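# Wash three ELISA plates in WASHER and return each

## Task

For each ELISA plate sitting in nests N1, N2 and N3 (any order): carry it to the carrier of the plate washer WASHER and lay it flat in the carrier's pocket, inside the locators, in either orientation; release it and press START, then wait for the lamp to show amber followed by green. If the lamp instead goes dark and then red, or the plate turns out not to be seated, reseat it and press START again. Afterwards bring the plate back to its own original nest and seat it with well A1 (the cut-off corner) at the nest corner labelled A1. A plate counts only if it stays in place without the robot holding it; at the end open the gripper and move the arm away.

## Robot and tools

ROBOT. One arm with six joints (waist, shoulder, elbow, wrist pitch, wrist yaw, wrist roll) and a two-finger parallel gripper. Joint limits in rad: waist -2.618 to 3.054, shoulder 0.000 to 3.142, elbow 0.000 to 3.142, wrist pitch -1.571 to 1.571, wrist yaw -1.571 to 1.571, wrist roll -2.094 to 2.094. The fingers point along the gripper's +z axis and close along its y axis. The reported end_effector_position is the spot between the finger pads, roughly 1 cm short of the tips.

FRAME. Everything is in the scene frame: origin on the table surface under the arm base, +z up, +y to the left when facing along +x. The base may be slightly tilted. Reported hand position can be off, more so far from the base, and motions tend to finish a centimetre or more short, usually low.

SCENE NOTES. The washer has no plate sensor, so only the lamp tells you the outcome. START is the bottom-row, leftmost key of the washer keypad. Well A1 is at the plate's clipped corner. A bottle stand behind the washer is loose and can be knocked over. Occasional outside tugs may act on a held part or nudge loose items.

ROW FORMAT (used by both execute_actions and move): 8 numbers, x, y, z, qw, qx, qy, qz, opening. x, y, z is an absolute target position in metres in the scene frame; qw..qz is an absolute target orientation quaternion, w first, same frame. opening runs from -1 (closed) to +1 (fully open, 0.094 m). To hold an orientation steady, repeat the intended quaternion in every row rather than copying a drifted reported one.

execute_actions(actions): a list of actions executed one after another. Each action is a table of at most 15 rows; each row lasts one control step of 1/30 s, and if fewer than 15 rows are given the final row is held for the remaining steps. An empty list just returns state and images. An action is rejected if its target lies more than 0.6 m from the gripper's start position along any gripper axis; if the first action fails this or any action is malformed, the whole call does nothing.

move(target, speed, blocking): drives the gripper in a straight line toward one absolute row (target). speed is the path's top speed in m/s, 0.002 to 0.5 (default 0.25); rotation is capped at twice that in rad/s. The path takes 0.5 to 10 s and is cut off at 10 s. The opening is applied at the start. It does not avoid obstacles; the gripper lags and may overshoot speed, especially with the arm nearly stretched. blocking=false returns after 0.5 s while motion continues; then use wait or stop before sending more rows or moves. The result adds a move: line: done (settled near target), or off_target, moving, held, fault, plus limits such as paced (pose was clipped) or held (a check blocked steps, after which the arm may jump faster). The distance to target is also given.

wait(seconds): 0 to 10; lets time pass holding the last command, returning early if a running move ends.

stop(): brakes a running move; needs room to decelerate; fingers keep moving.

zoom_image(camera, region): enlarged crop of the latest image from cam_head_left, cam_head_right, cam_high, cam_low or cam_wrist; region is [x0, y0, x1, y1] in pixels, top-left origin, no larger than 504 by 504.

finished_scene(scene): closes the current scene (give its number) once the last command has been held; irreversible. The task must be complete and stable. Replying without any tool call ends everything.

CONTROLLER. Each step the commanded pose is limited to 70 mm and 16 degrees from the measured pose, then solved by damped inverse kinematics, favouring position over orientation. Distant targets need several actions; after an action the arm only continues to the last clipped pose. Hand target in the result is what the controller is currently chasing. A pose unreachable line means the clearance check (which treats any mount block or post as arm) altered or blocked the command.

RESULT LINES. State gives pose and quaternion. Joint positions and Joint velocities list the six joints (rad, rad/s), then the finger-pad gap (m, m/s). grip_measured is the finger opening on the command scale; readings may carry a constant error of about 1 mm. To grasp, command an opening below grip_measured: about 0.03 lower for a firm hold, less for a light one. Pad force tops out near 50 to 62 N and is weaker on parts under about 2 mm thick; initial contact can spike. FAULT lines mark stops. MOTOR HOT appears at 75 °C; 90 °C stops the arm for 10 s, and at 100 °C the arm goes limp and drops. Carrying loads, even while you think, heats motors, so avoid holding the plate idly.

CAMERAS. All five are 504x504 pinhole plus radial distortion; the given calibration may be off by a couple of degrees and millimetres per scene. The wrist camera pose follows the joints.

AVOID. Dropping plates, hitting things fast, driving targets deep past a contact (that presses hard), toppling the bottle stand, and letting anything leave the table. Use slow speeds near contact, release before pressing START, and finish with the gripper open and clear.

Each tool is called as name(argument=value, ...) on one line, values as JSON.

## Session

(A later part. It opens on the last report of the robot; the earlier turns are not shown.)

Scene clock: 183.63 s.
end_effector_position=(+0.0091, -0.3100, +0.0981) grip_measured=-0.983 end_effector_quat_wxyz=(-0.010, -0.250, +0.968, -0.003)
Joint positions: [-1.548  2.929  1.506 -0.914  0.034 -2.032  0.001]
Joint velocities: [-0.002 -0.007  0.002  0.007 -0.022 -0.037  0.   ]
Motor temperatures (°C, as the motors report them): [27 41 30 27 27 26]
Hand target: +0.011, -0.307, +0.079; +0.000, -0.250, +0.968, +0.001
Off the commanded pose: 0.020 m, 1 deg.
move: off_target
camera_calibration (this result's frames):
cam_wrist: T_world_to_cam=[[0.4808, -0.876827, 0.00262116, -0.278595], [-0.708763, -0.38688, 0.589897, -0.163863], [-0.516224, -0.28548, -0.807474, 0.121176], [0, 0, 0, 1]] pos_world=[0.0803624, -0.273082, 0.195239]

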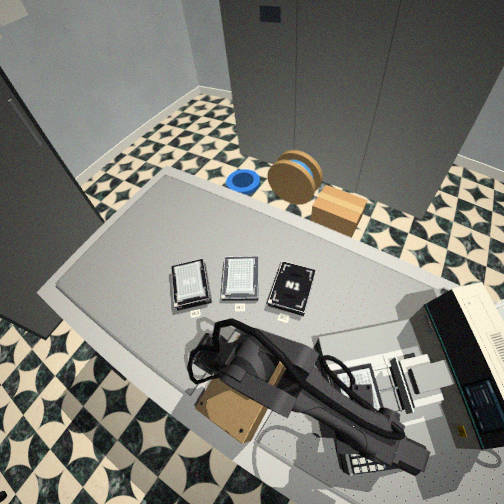

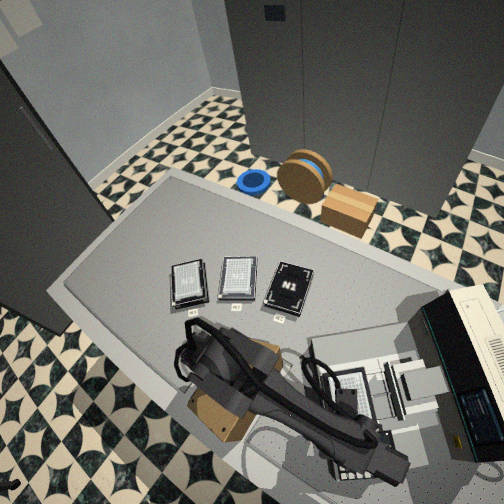

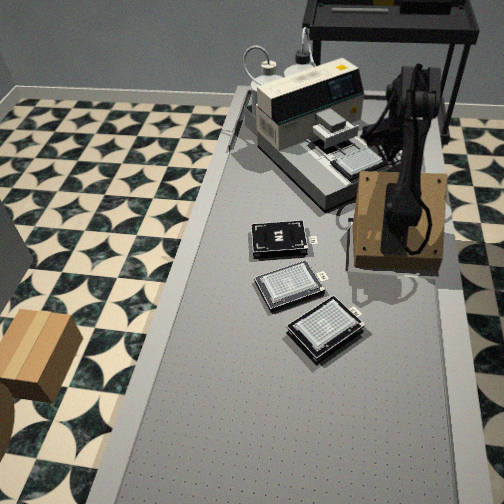

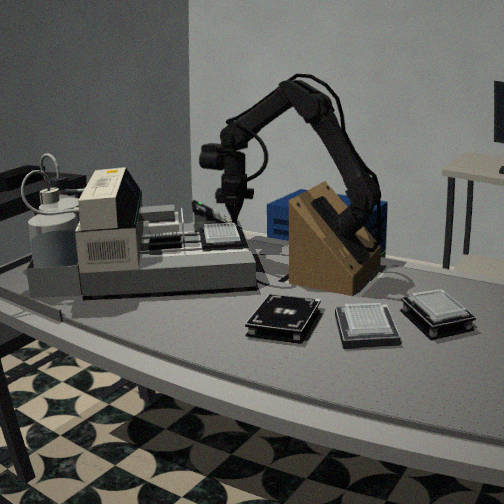

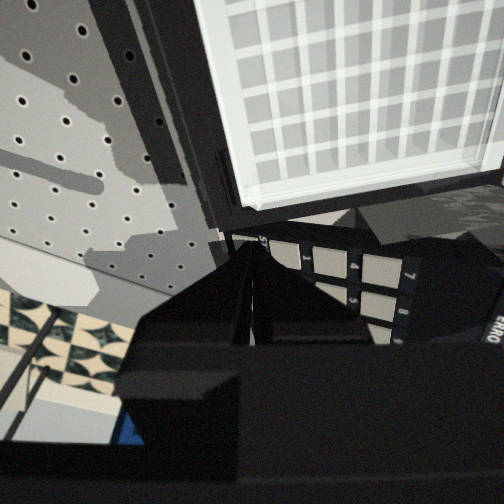

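move(target=[0.017,-0.304,0.135,0.0,-0.25,0.968,0,-1], speed=0.03)

move(target=[0.015,-0.302,0.080,0.0,-0.25,0.968,0,-1], speed=0.012)

zoom_image(camera="cam_low", region=[160,190,270,260])

Scene clock: 190.30 s.
end_effector_position=(+0.0118, -0.3001, +0.1166) grip_measured=-0.983 end_effector_quat_wxyz=(-0.002, -0.250, +0.968, +0.015)
Joint positions: [-1.542  2.902  1.541 -1.014  0.022 -2.027  0.001]
Joint velocities: [-0.022  0.012  0.002 -0.022  0.007 -0.037 -0.   ]
Motor temperatures (°C, as the motors report them): [27 41 30 28 27 26]
Hand target: +0.017, -0.304, +0.135; -0.000, -0.250, +0.968, -0.000
Off the commanded pose: 0.019 m, 2 deg.
move: off_target
camera_calibration (this result's frames):
cam_wrist: T_world_to_cam=[[0.480398, -0.876602, -0.0280561, -0.267628], [-0.712523, -0.408732, 0.570306, -0.173289], [-0.511399, -0.253983, -0.820953, 0.15132], [0, 0, 0, 1]] pos_world=[0.0824808, -0.266999, 0.215546]

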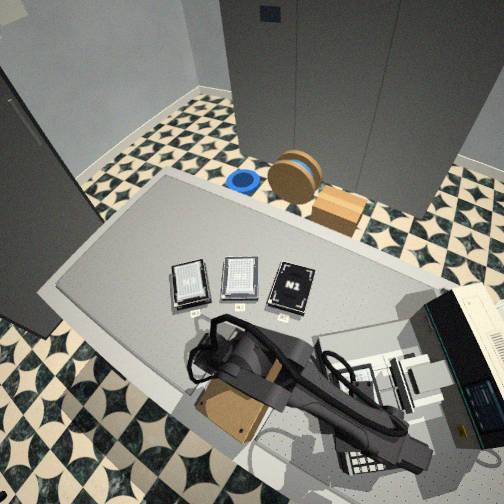

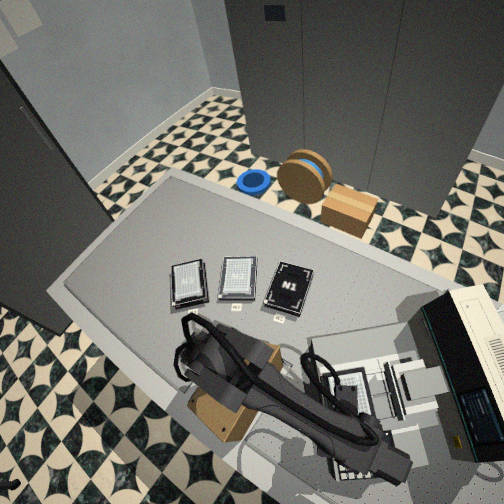

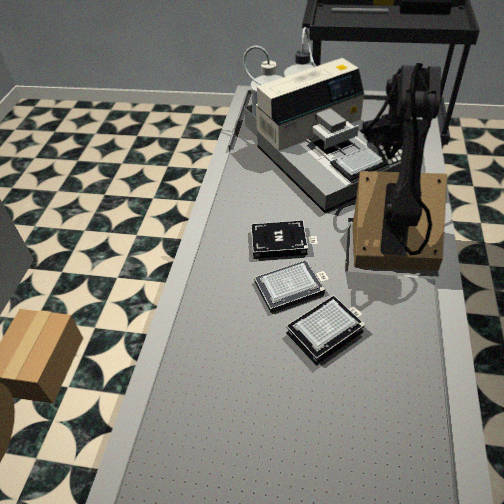

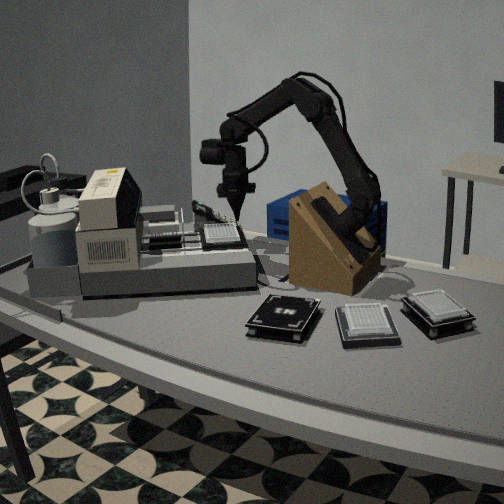

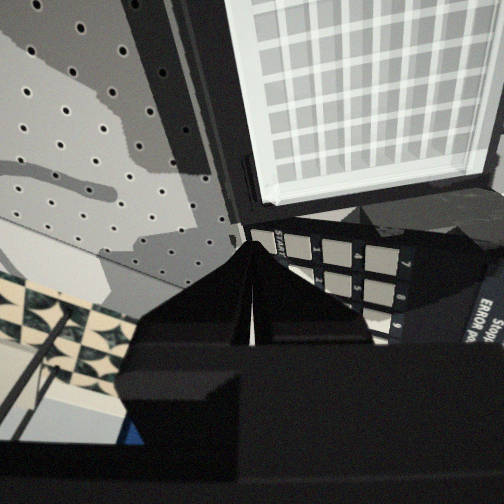

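Scene clock: 193.60 s.
end_effector_position=(+0.0095, -0.3017, +0.0945) grip_measured=-0.983 end_effector_quat_wxyz=(-0.012, -0.250, +0.968, +0.003)
Joint positions: [-1.542  2.916  1.469 -0.902  0.037 -2.027  0.001]
Joint velocities: [ 0.007  0.002 -0.012 -0.007  0.051 -0.066 -0.   ]
Motor temperatures (°C, as the motors report them): [27 41 30 28 27 26]
Hand target: +0.014, -0.301, +0.080; +0.000, -0.250, +0.968, +0.001
Off the commanded pose: 0.016 m, 1 deg.
move: off_target
camera_calibration (this result's frames):
cam_wrist: T_world_to_cam=[[0.480038, -0.877178, -0.0110508, -0.270217], [-0.704458, -0.392962, 0.591033, -0.160272], [-0.522784, -0.275933, -0.806572, 0.123692], [0, 0, 0, 1]] pos_world=[0.0814736, -0.265878, 0.191507]

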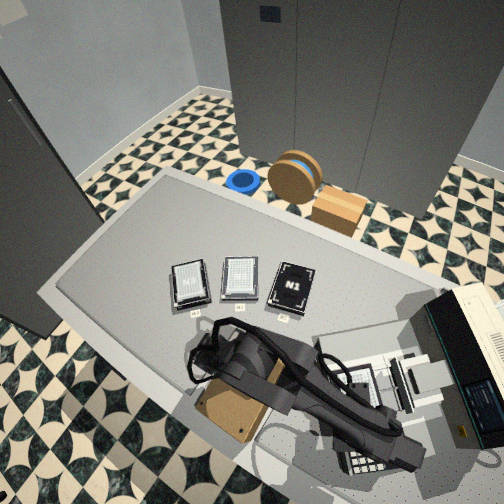

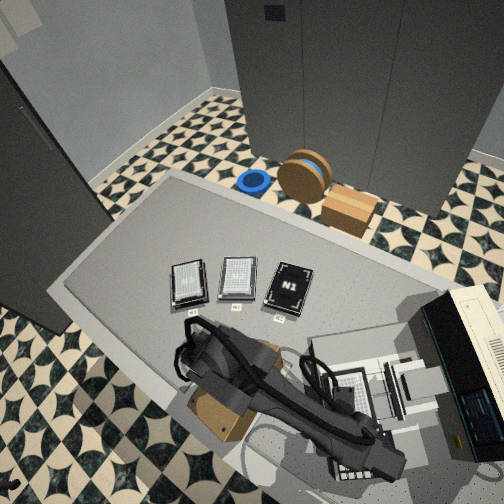

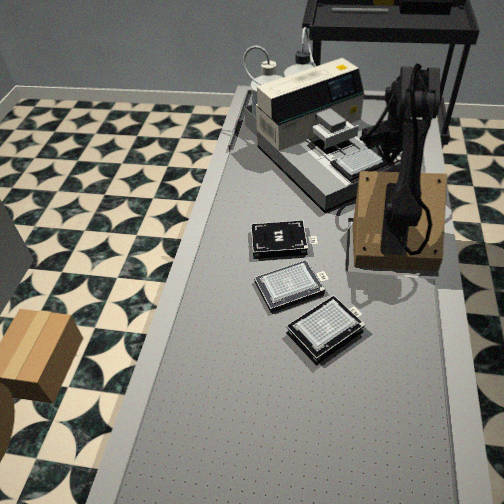

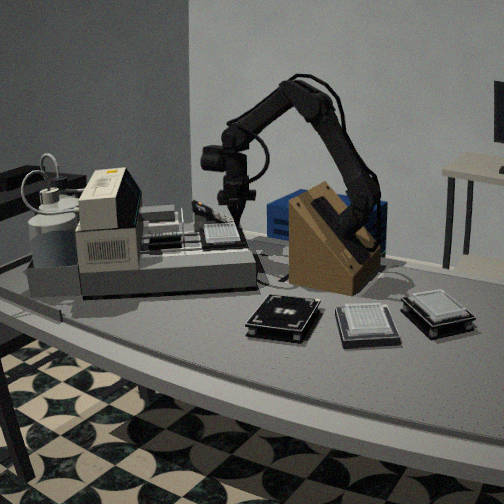

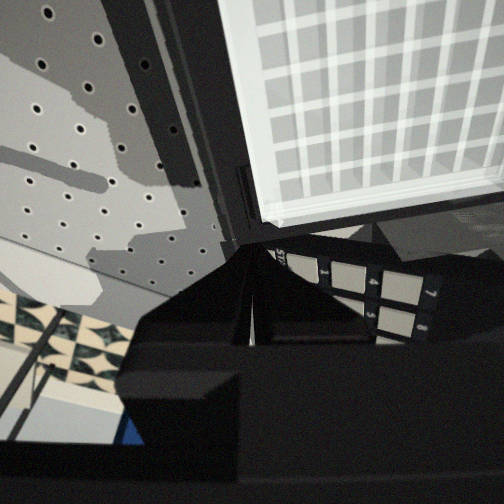

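Region (160, 190, 270, 260) of cam_low's 504x504 image, scaled by 4.582, with more detail than that image has; it fills the top 321 rows of this view, and the rest is white.

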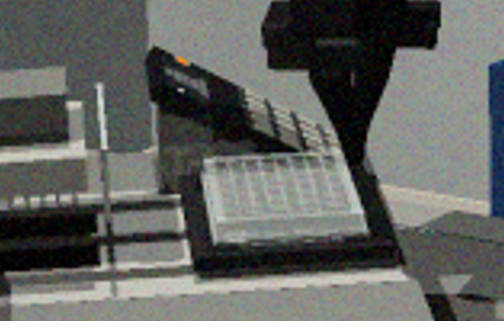

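Amber.

move(target=[0.015,-0.304,0.17,0.0,-0.25,0.968,0,-1], speed=0.05)

move(target=[0.113,-0.283,0.16,0.0,-0.341,0.94,0,1], speed=0.06)

wait(seconds=10)

wait(seconds=10)

Scene clock: 200.73 s.
end_effector_position=(+0.0111, -0.3031, +0.1515) grip_measured=-0.983 end_effector_quat_wxyz=(-0.003, -0.250, +0.968, +0.014)
Joint positions: [-1.542  2.874  1.642 -1.142  0.024 -2.027  0.001]
Joint velocities: [ 0.017 -0.012 -0.017  0.022 -0.037  0.007 -0.   ]
Motor temperatures (°C, as the motors report them): [27 41 30 28 27 26]
Hand target: +0.016, -0.306, +0.169; -0.000, -0.250, +0.968, -0.000
Off the commanded pose: 0.019 m, 2 deg.
move: off_target
camera_calibration (this result's frames):
cam_wrist: T_world_to_cam=[[0.480377, -0.876614, -0.0280267, -0.268925], [-0.711229, -0.408049, 0.572406, -0.195034], [-0.513216, -0.255038, -0.819491, 0.178363], [0, 0, 0, 1]] pos_world=[0.0820105, -0.269838, 0.250268]

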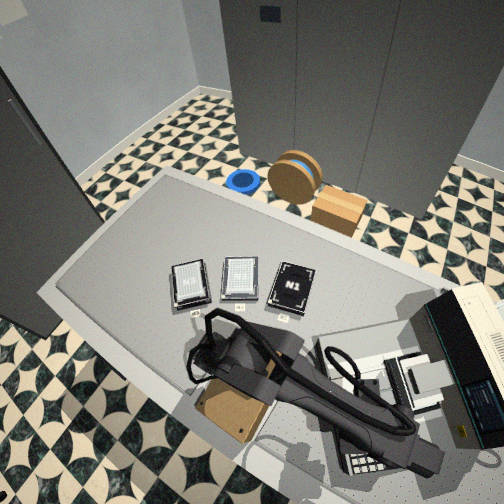

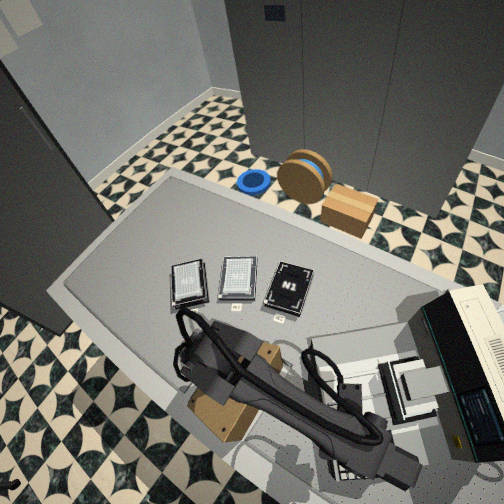

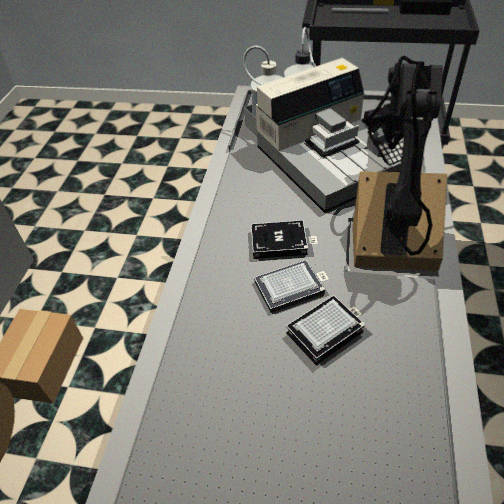

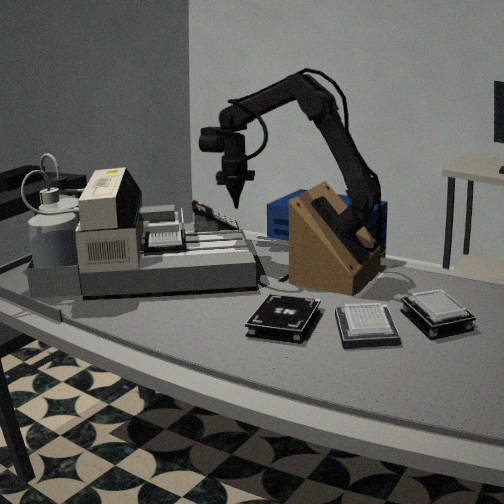

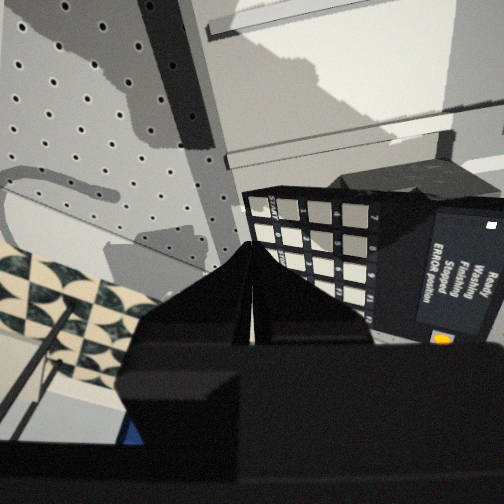

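Scene clock: 202.80 s.
end_effector_position=(+0.1041, -0.2809, +0.1475) grip_measured=+1.000 end_effector_quat_wxyz=(-0.009, -0.338, +0.941, +0.019)
Joint positions: [-1.269  2.841  1.609 -1.136 -0.156 -2.021  0.094]
Joint velocities: [-0.007  0.002 -0.002  0.022 -0.007 -0.139  0.   ]
Motor temperatures (°C, as the motors report them): [27 41 30 28 27 26]
Hand target: +0.110, -0.283, +0.159; -0.003, -0.338, +0.941, +0.000
Off the commanded pose: 0.015 m, 2 deg.
move: off_target
camera_calibration (this result's frames):
cam_wrist: T_world_to_cam=[[0.632719, -0.773284, -0.0412107, -0.279106], [-0.617122, -0.535662, 0.576392, -0.163778], [-0.467789, -0.339262, -0.816134, 0.199558], [0, 0, 0, 1]] pos_world=[0.168876, -0.235855, 0.245764]

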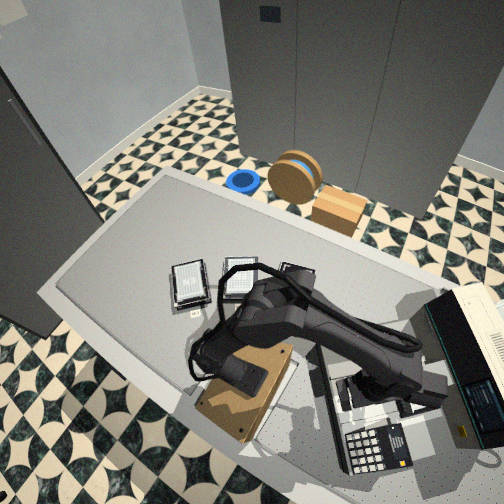

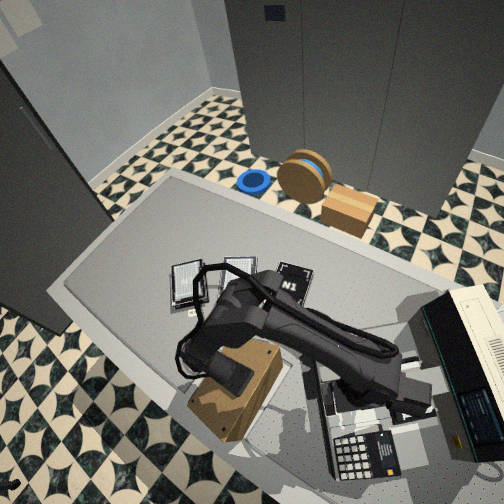

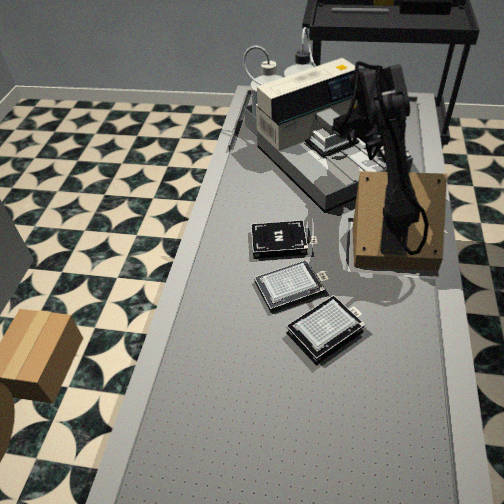

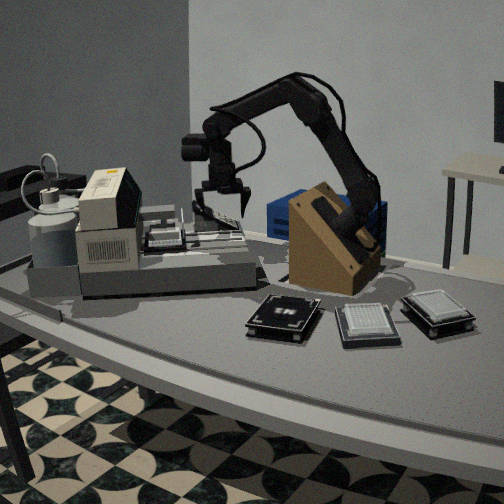

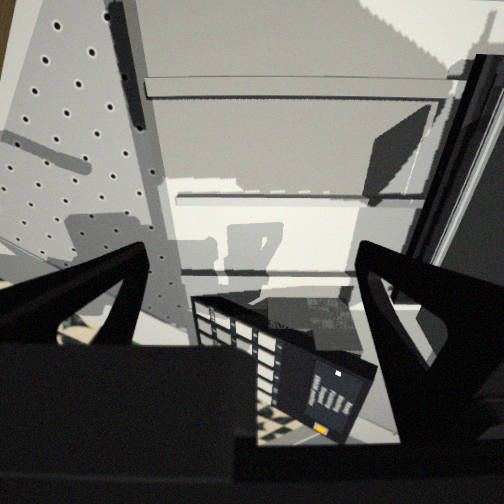

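Scene clock: 212.80 s.
end_effector_position=(+0.1043, -0.2808, +0.1475) grip_measured=+1.000 end_effector_quat_wxyz=(-0.009, -0.338, +0.941, +0.019)
Joint positions: [-1.269  2.841  1.609 -1.136 -0.157 -2.021  0.094]
Joint velocities: [ 0.017 -0.012 -0.002 -0.051 -0.037  0.066  0.   ]
Motor temperatures (°C, as the motors report them): [27 43 30 27 27 26]
Hand target: +0.110, -0.283, +0.159; -0.003, -0.338, +0.941, +0.000
Off the commanded pose: 0.015 m, 2 deg.
wait: 10.00 s; at rest by 0.17 s
camera_calibration (this result's frames):
cam_wrist: T_world_to_cam=[[0.632438, -0.77354, -0.0407154, -0.279309], [-0.617982, -0.53555, 0.575574, -0.163385], [-0.467035, -0.338853, -0.816736, 0.199788], [0, 0, 0, 1]] pos_world=[0.168985, -0.235859, 0.245842]

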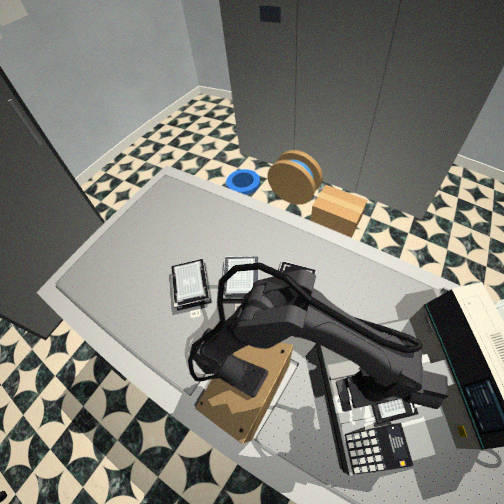

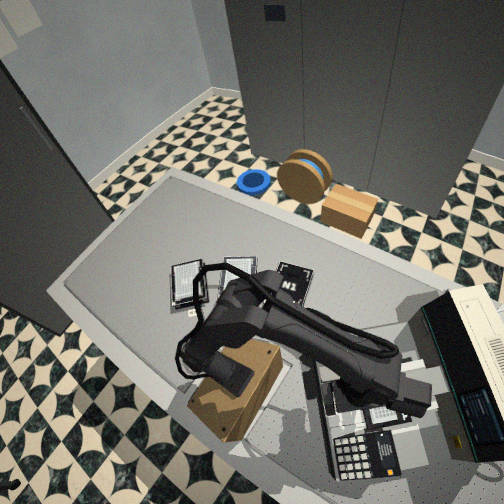

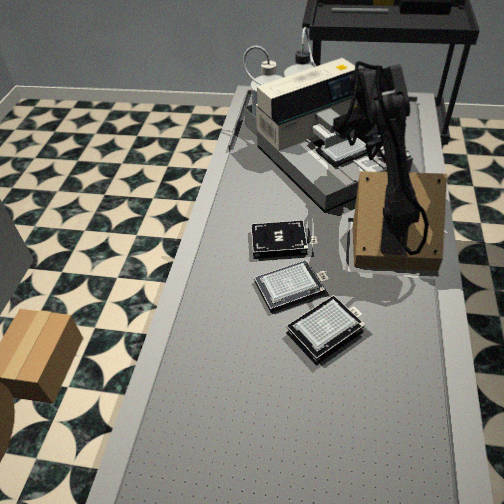

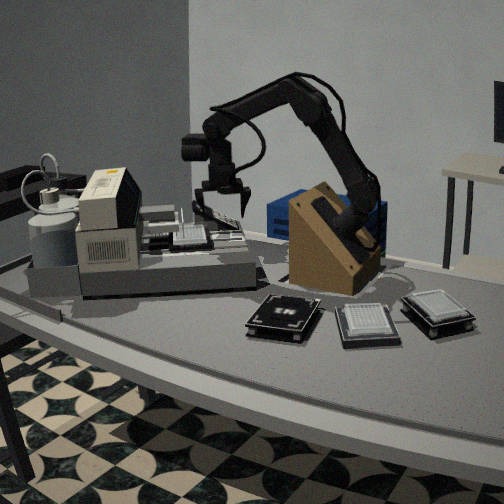

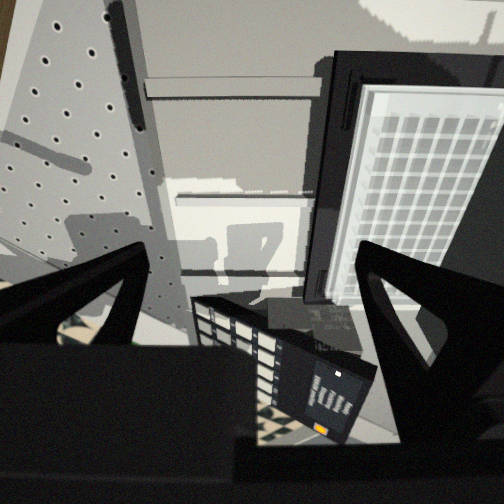

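Scene clock: 222.80 s.
end_effector_position=(+0.1043, -0.2808, +0.1475) grip_measured=+1.000 end_effector_quat_wxyz=(-0.009, -0.338, +0.941, +0.019)
Joint positions: [-1.269  2.841  1.609 -1.136 -0.157 -2.021  0.094]
Joint velocities: [-0.002  0.012  0.007  0.037 -0.037 -0.051  0.   ]
Motor temperatures (°C, as the motors report them): [27 44 30 27 27 26]
Hand target: +0.110, -0.283, +0.159; -0.003, -0.338, +0.941, +0.000
Off the commanded pose: 0.015 m, 2 deg.
wait: 10.00 s; at rest by 0.17 s
camera_calibration (this result's frames):
cam_wrist: T_world_to_cam=[[0.632438, -0.77354, -0.0407154, -0.279309], [-0.617982, -0.53555, 0.575574, -0.163385], [-0.467035, -0.338853, -0.816736, 0.199788], [0, 0, 0, 1]] pos_world=[0.168985, -0.235859, 0.245842]

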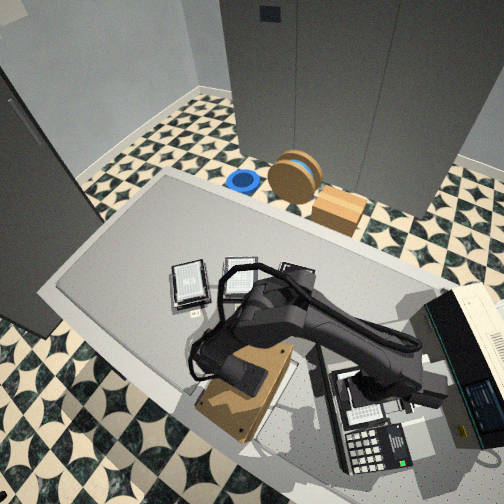

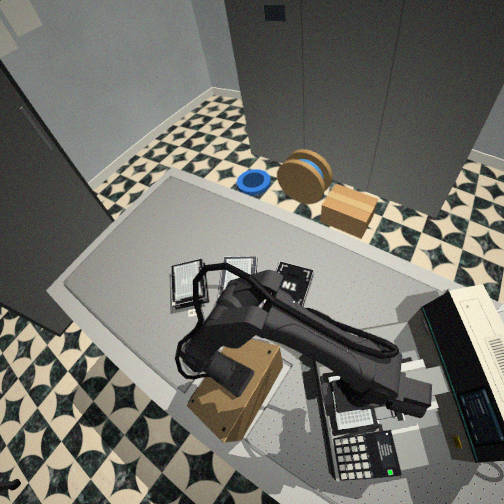

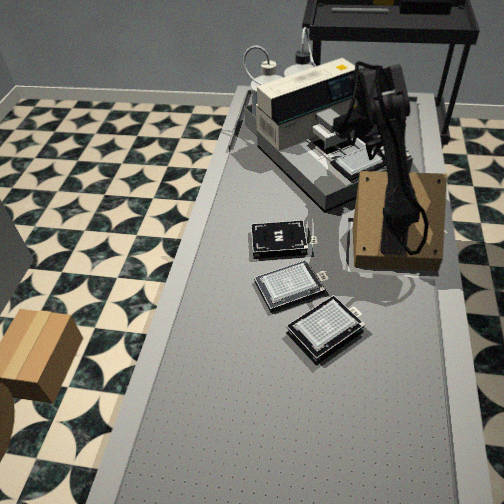

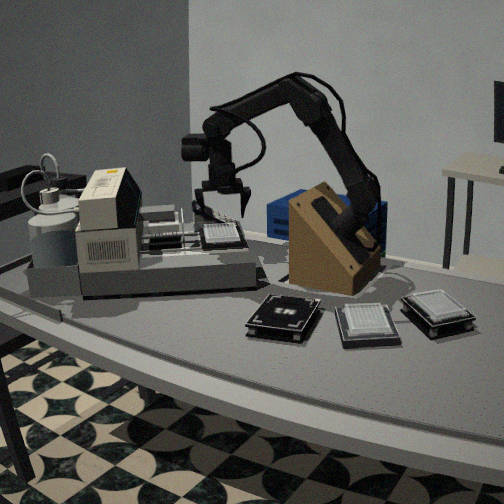

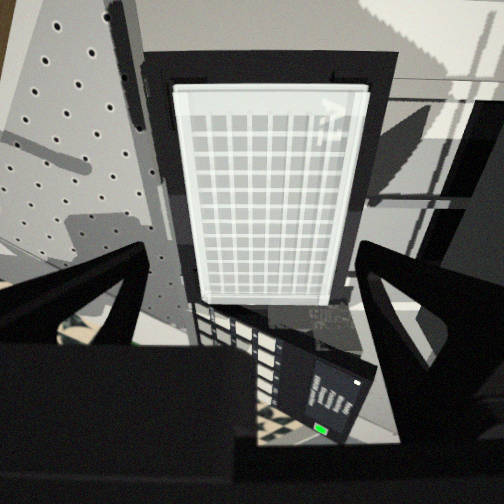

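Green; cut corner is bottom-left (matches A1).

move(target=[0.114,-0.283,0.100,0.006,-0.341,0.94,0,1], speed=0.015)

Scene clock: 230.03 s.
end_effector_position=(+0.1091, -0.2828, +0.1036) grip_measured=+1.000 end_effector_quat_wxyz=(-0.002, -0.342, +0.940, +0.002)
Joint positions: [-1.242  2.872  1.479 -0.937 -0.193 -2.003  0.094]
Joint velocities: [-0.002  0.022  0.002 -0.007 -0.007 -0.022  0.   ]
Motor temperatures (°C, as the motors report them): [27 44 30 27 27 26]
Hand target: +0.113, -0.282, +0.100; +0.006, -0.341, +0.940, +0.000
Off the commanded pose: 0.006 m, 1 deg.
move: done
camera_calibration (this result's frames):
cam_wrist: T_world_to_cam=[[0.638968, -0.769227, -0.00299286, -0.289052], [-0.628487, -0.524296, 0.574559, -0.131773], [-0.443535, -0.365244, -0.818458, 0.155687], [0, 0, 0, 1]] pos_world=[0.170931, -0.234571, 0.202269]

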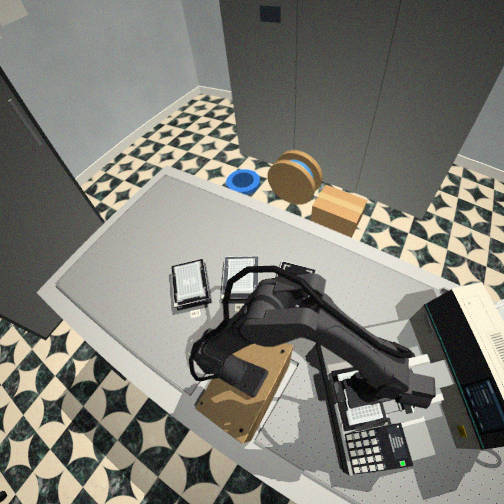

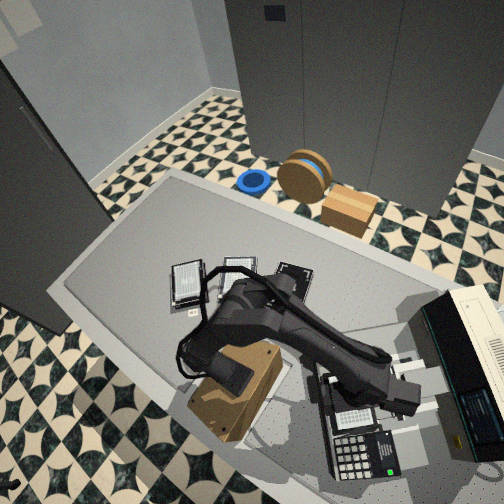

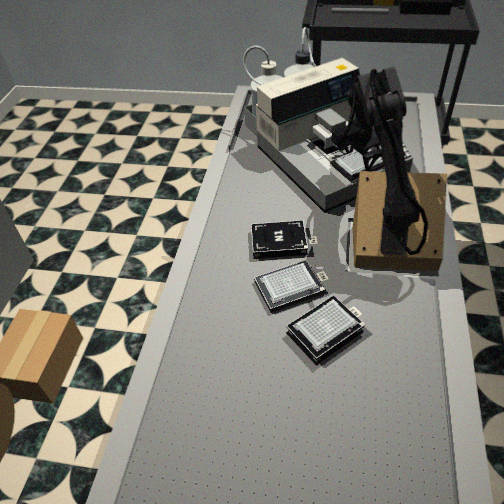

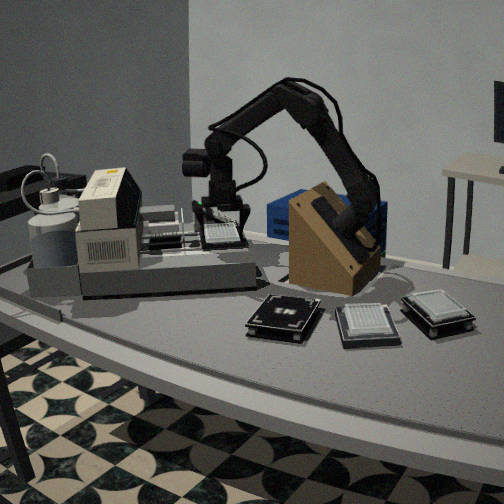

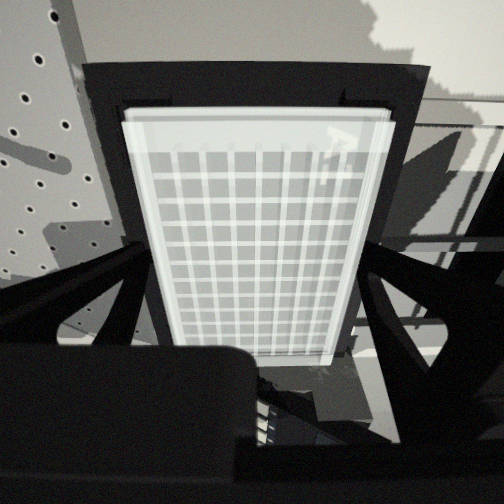

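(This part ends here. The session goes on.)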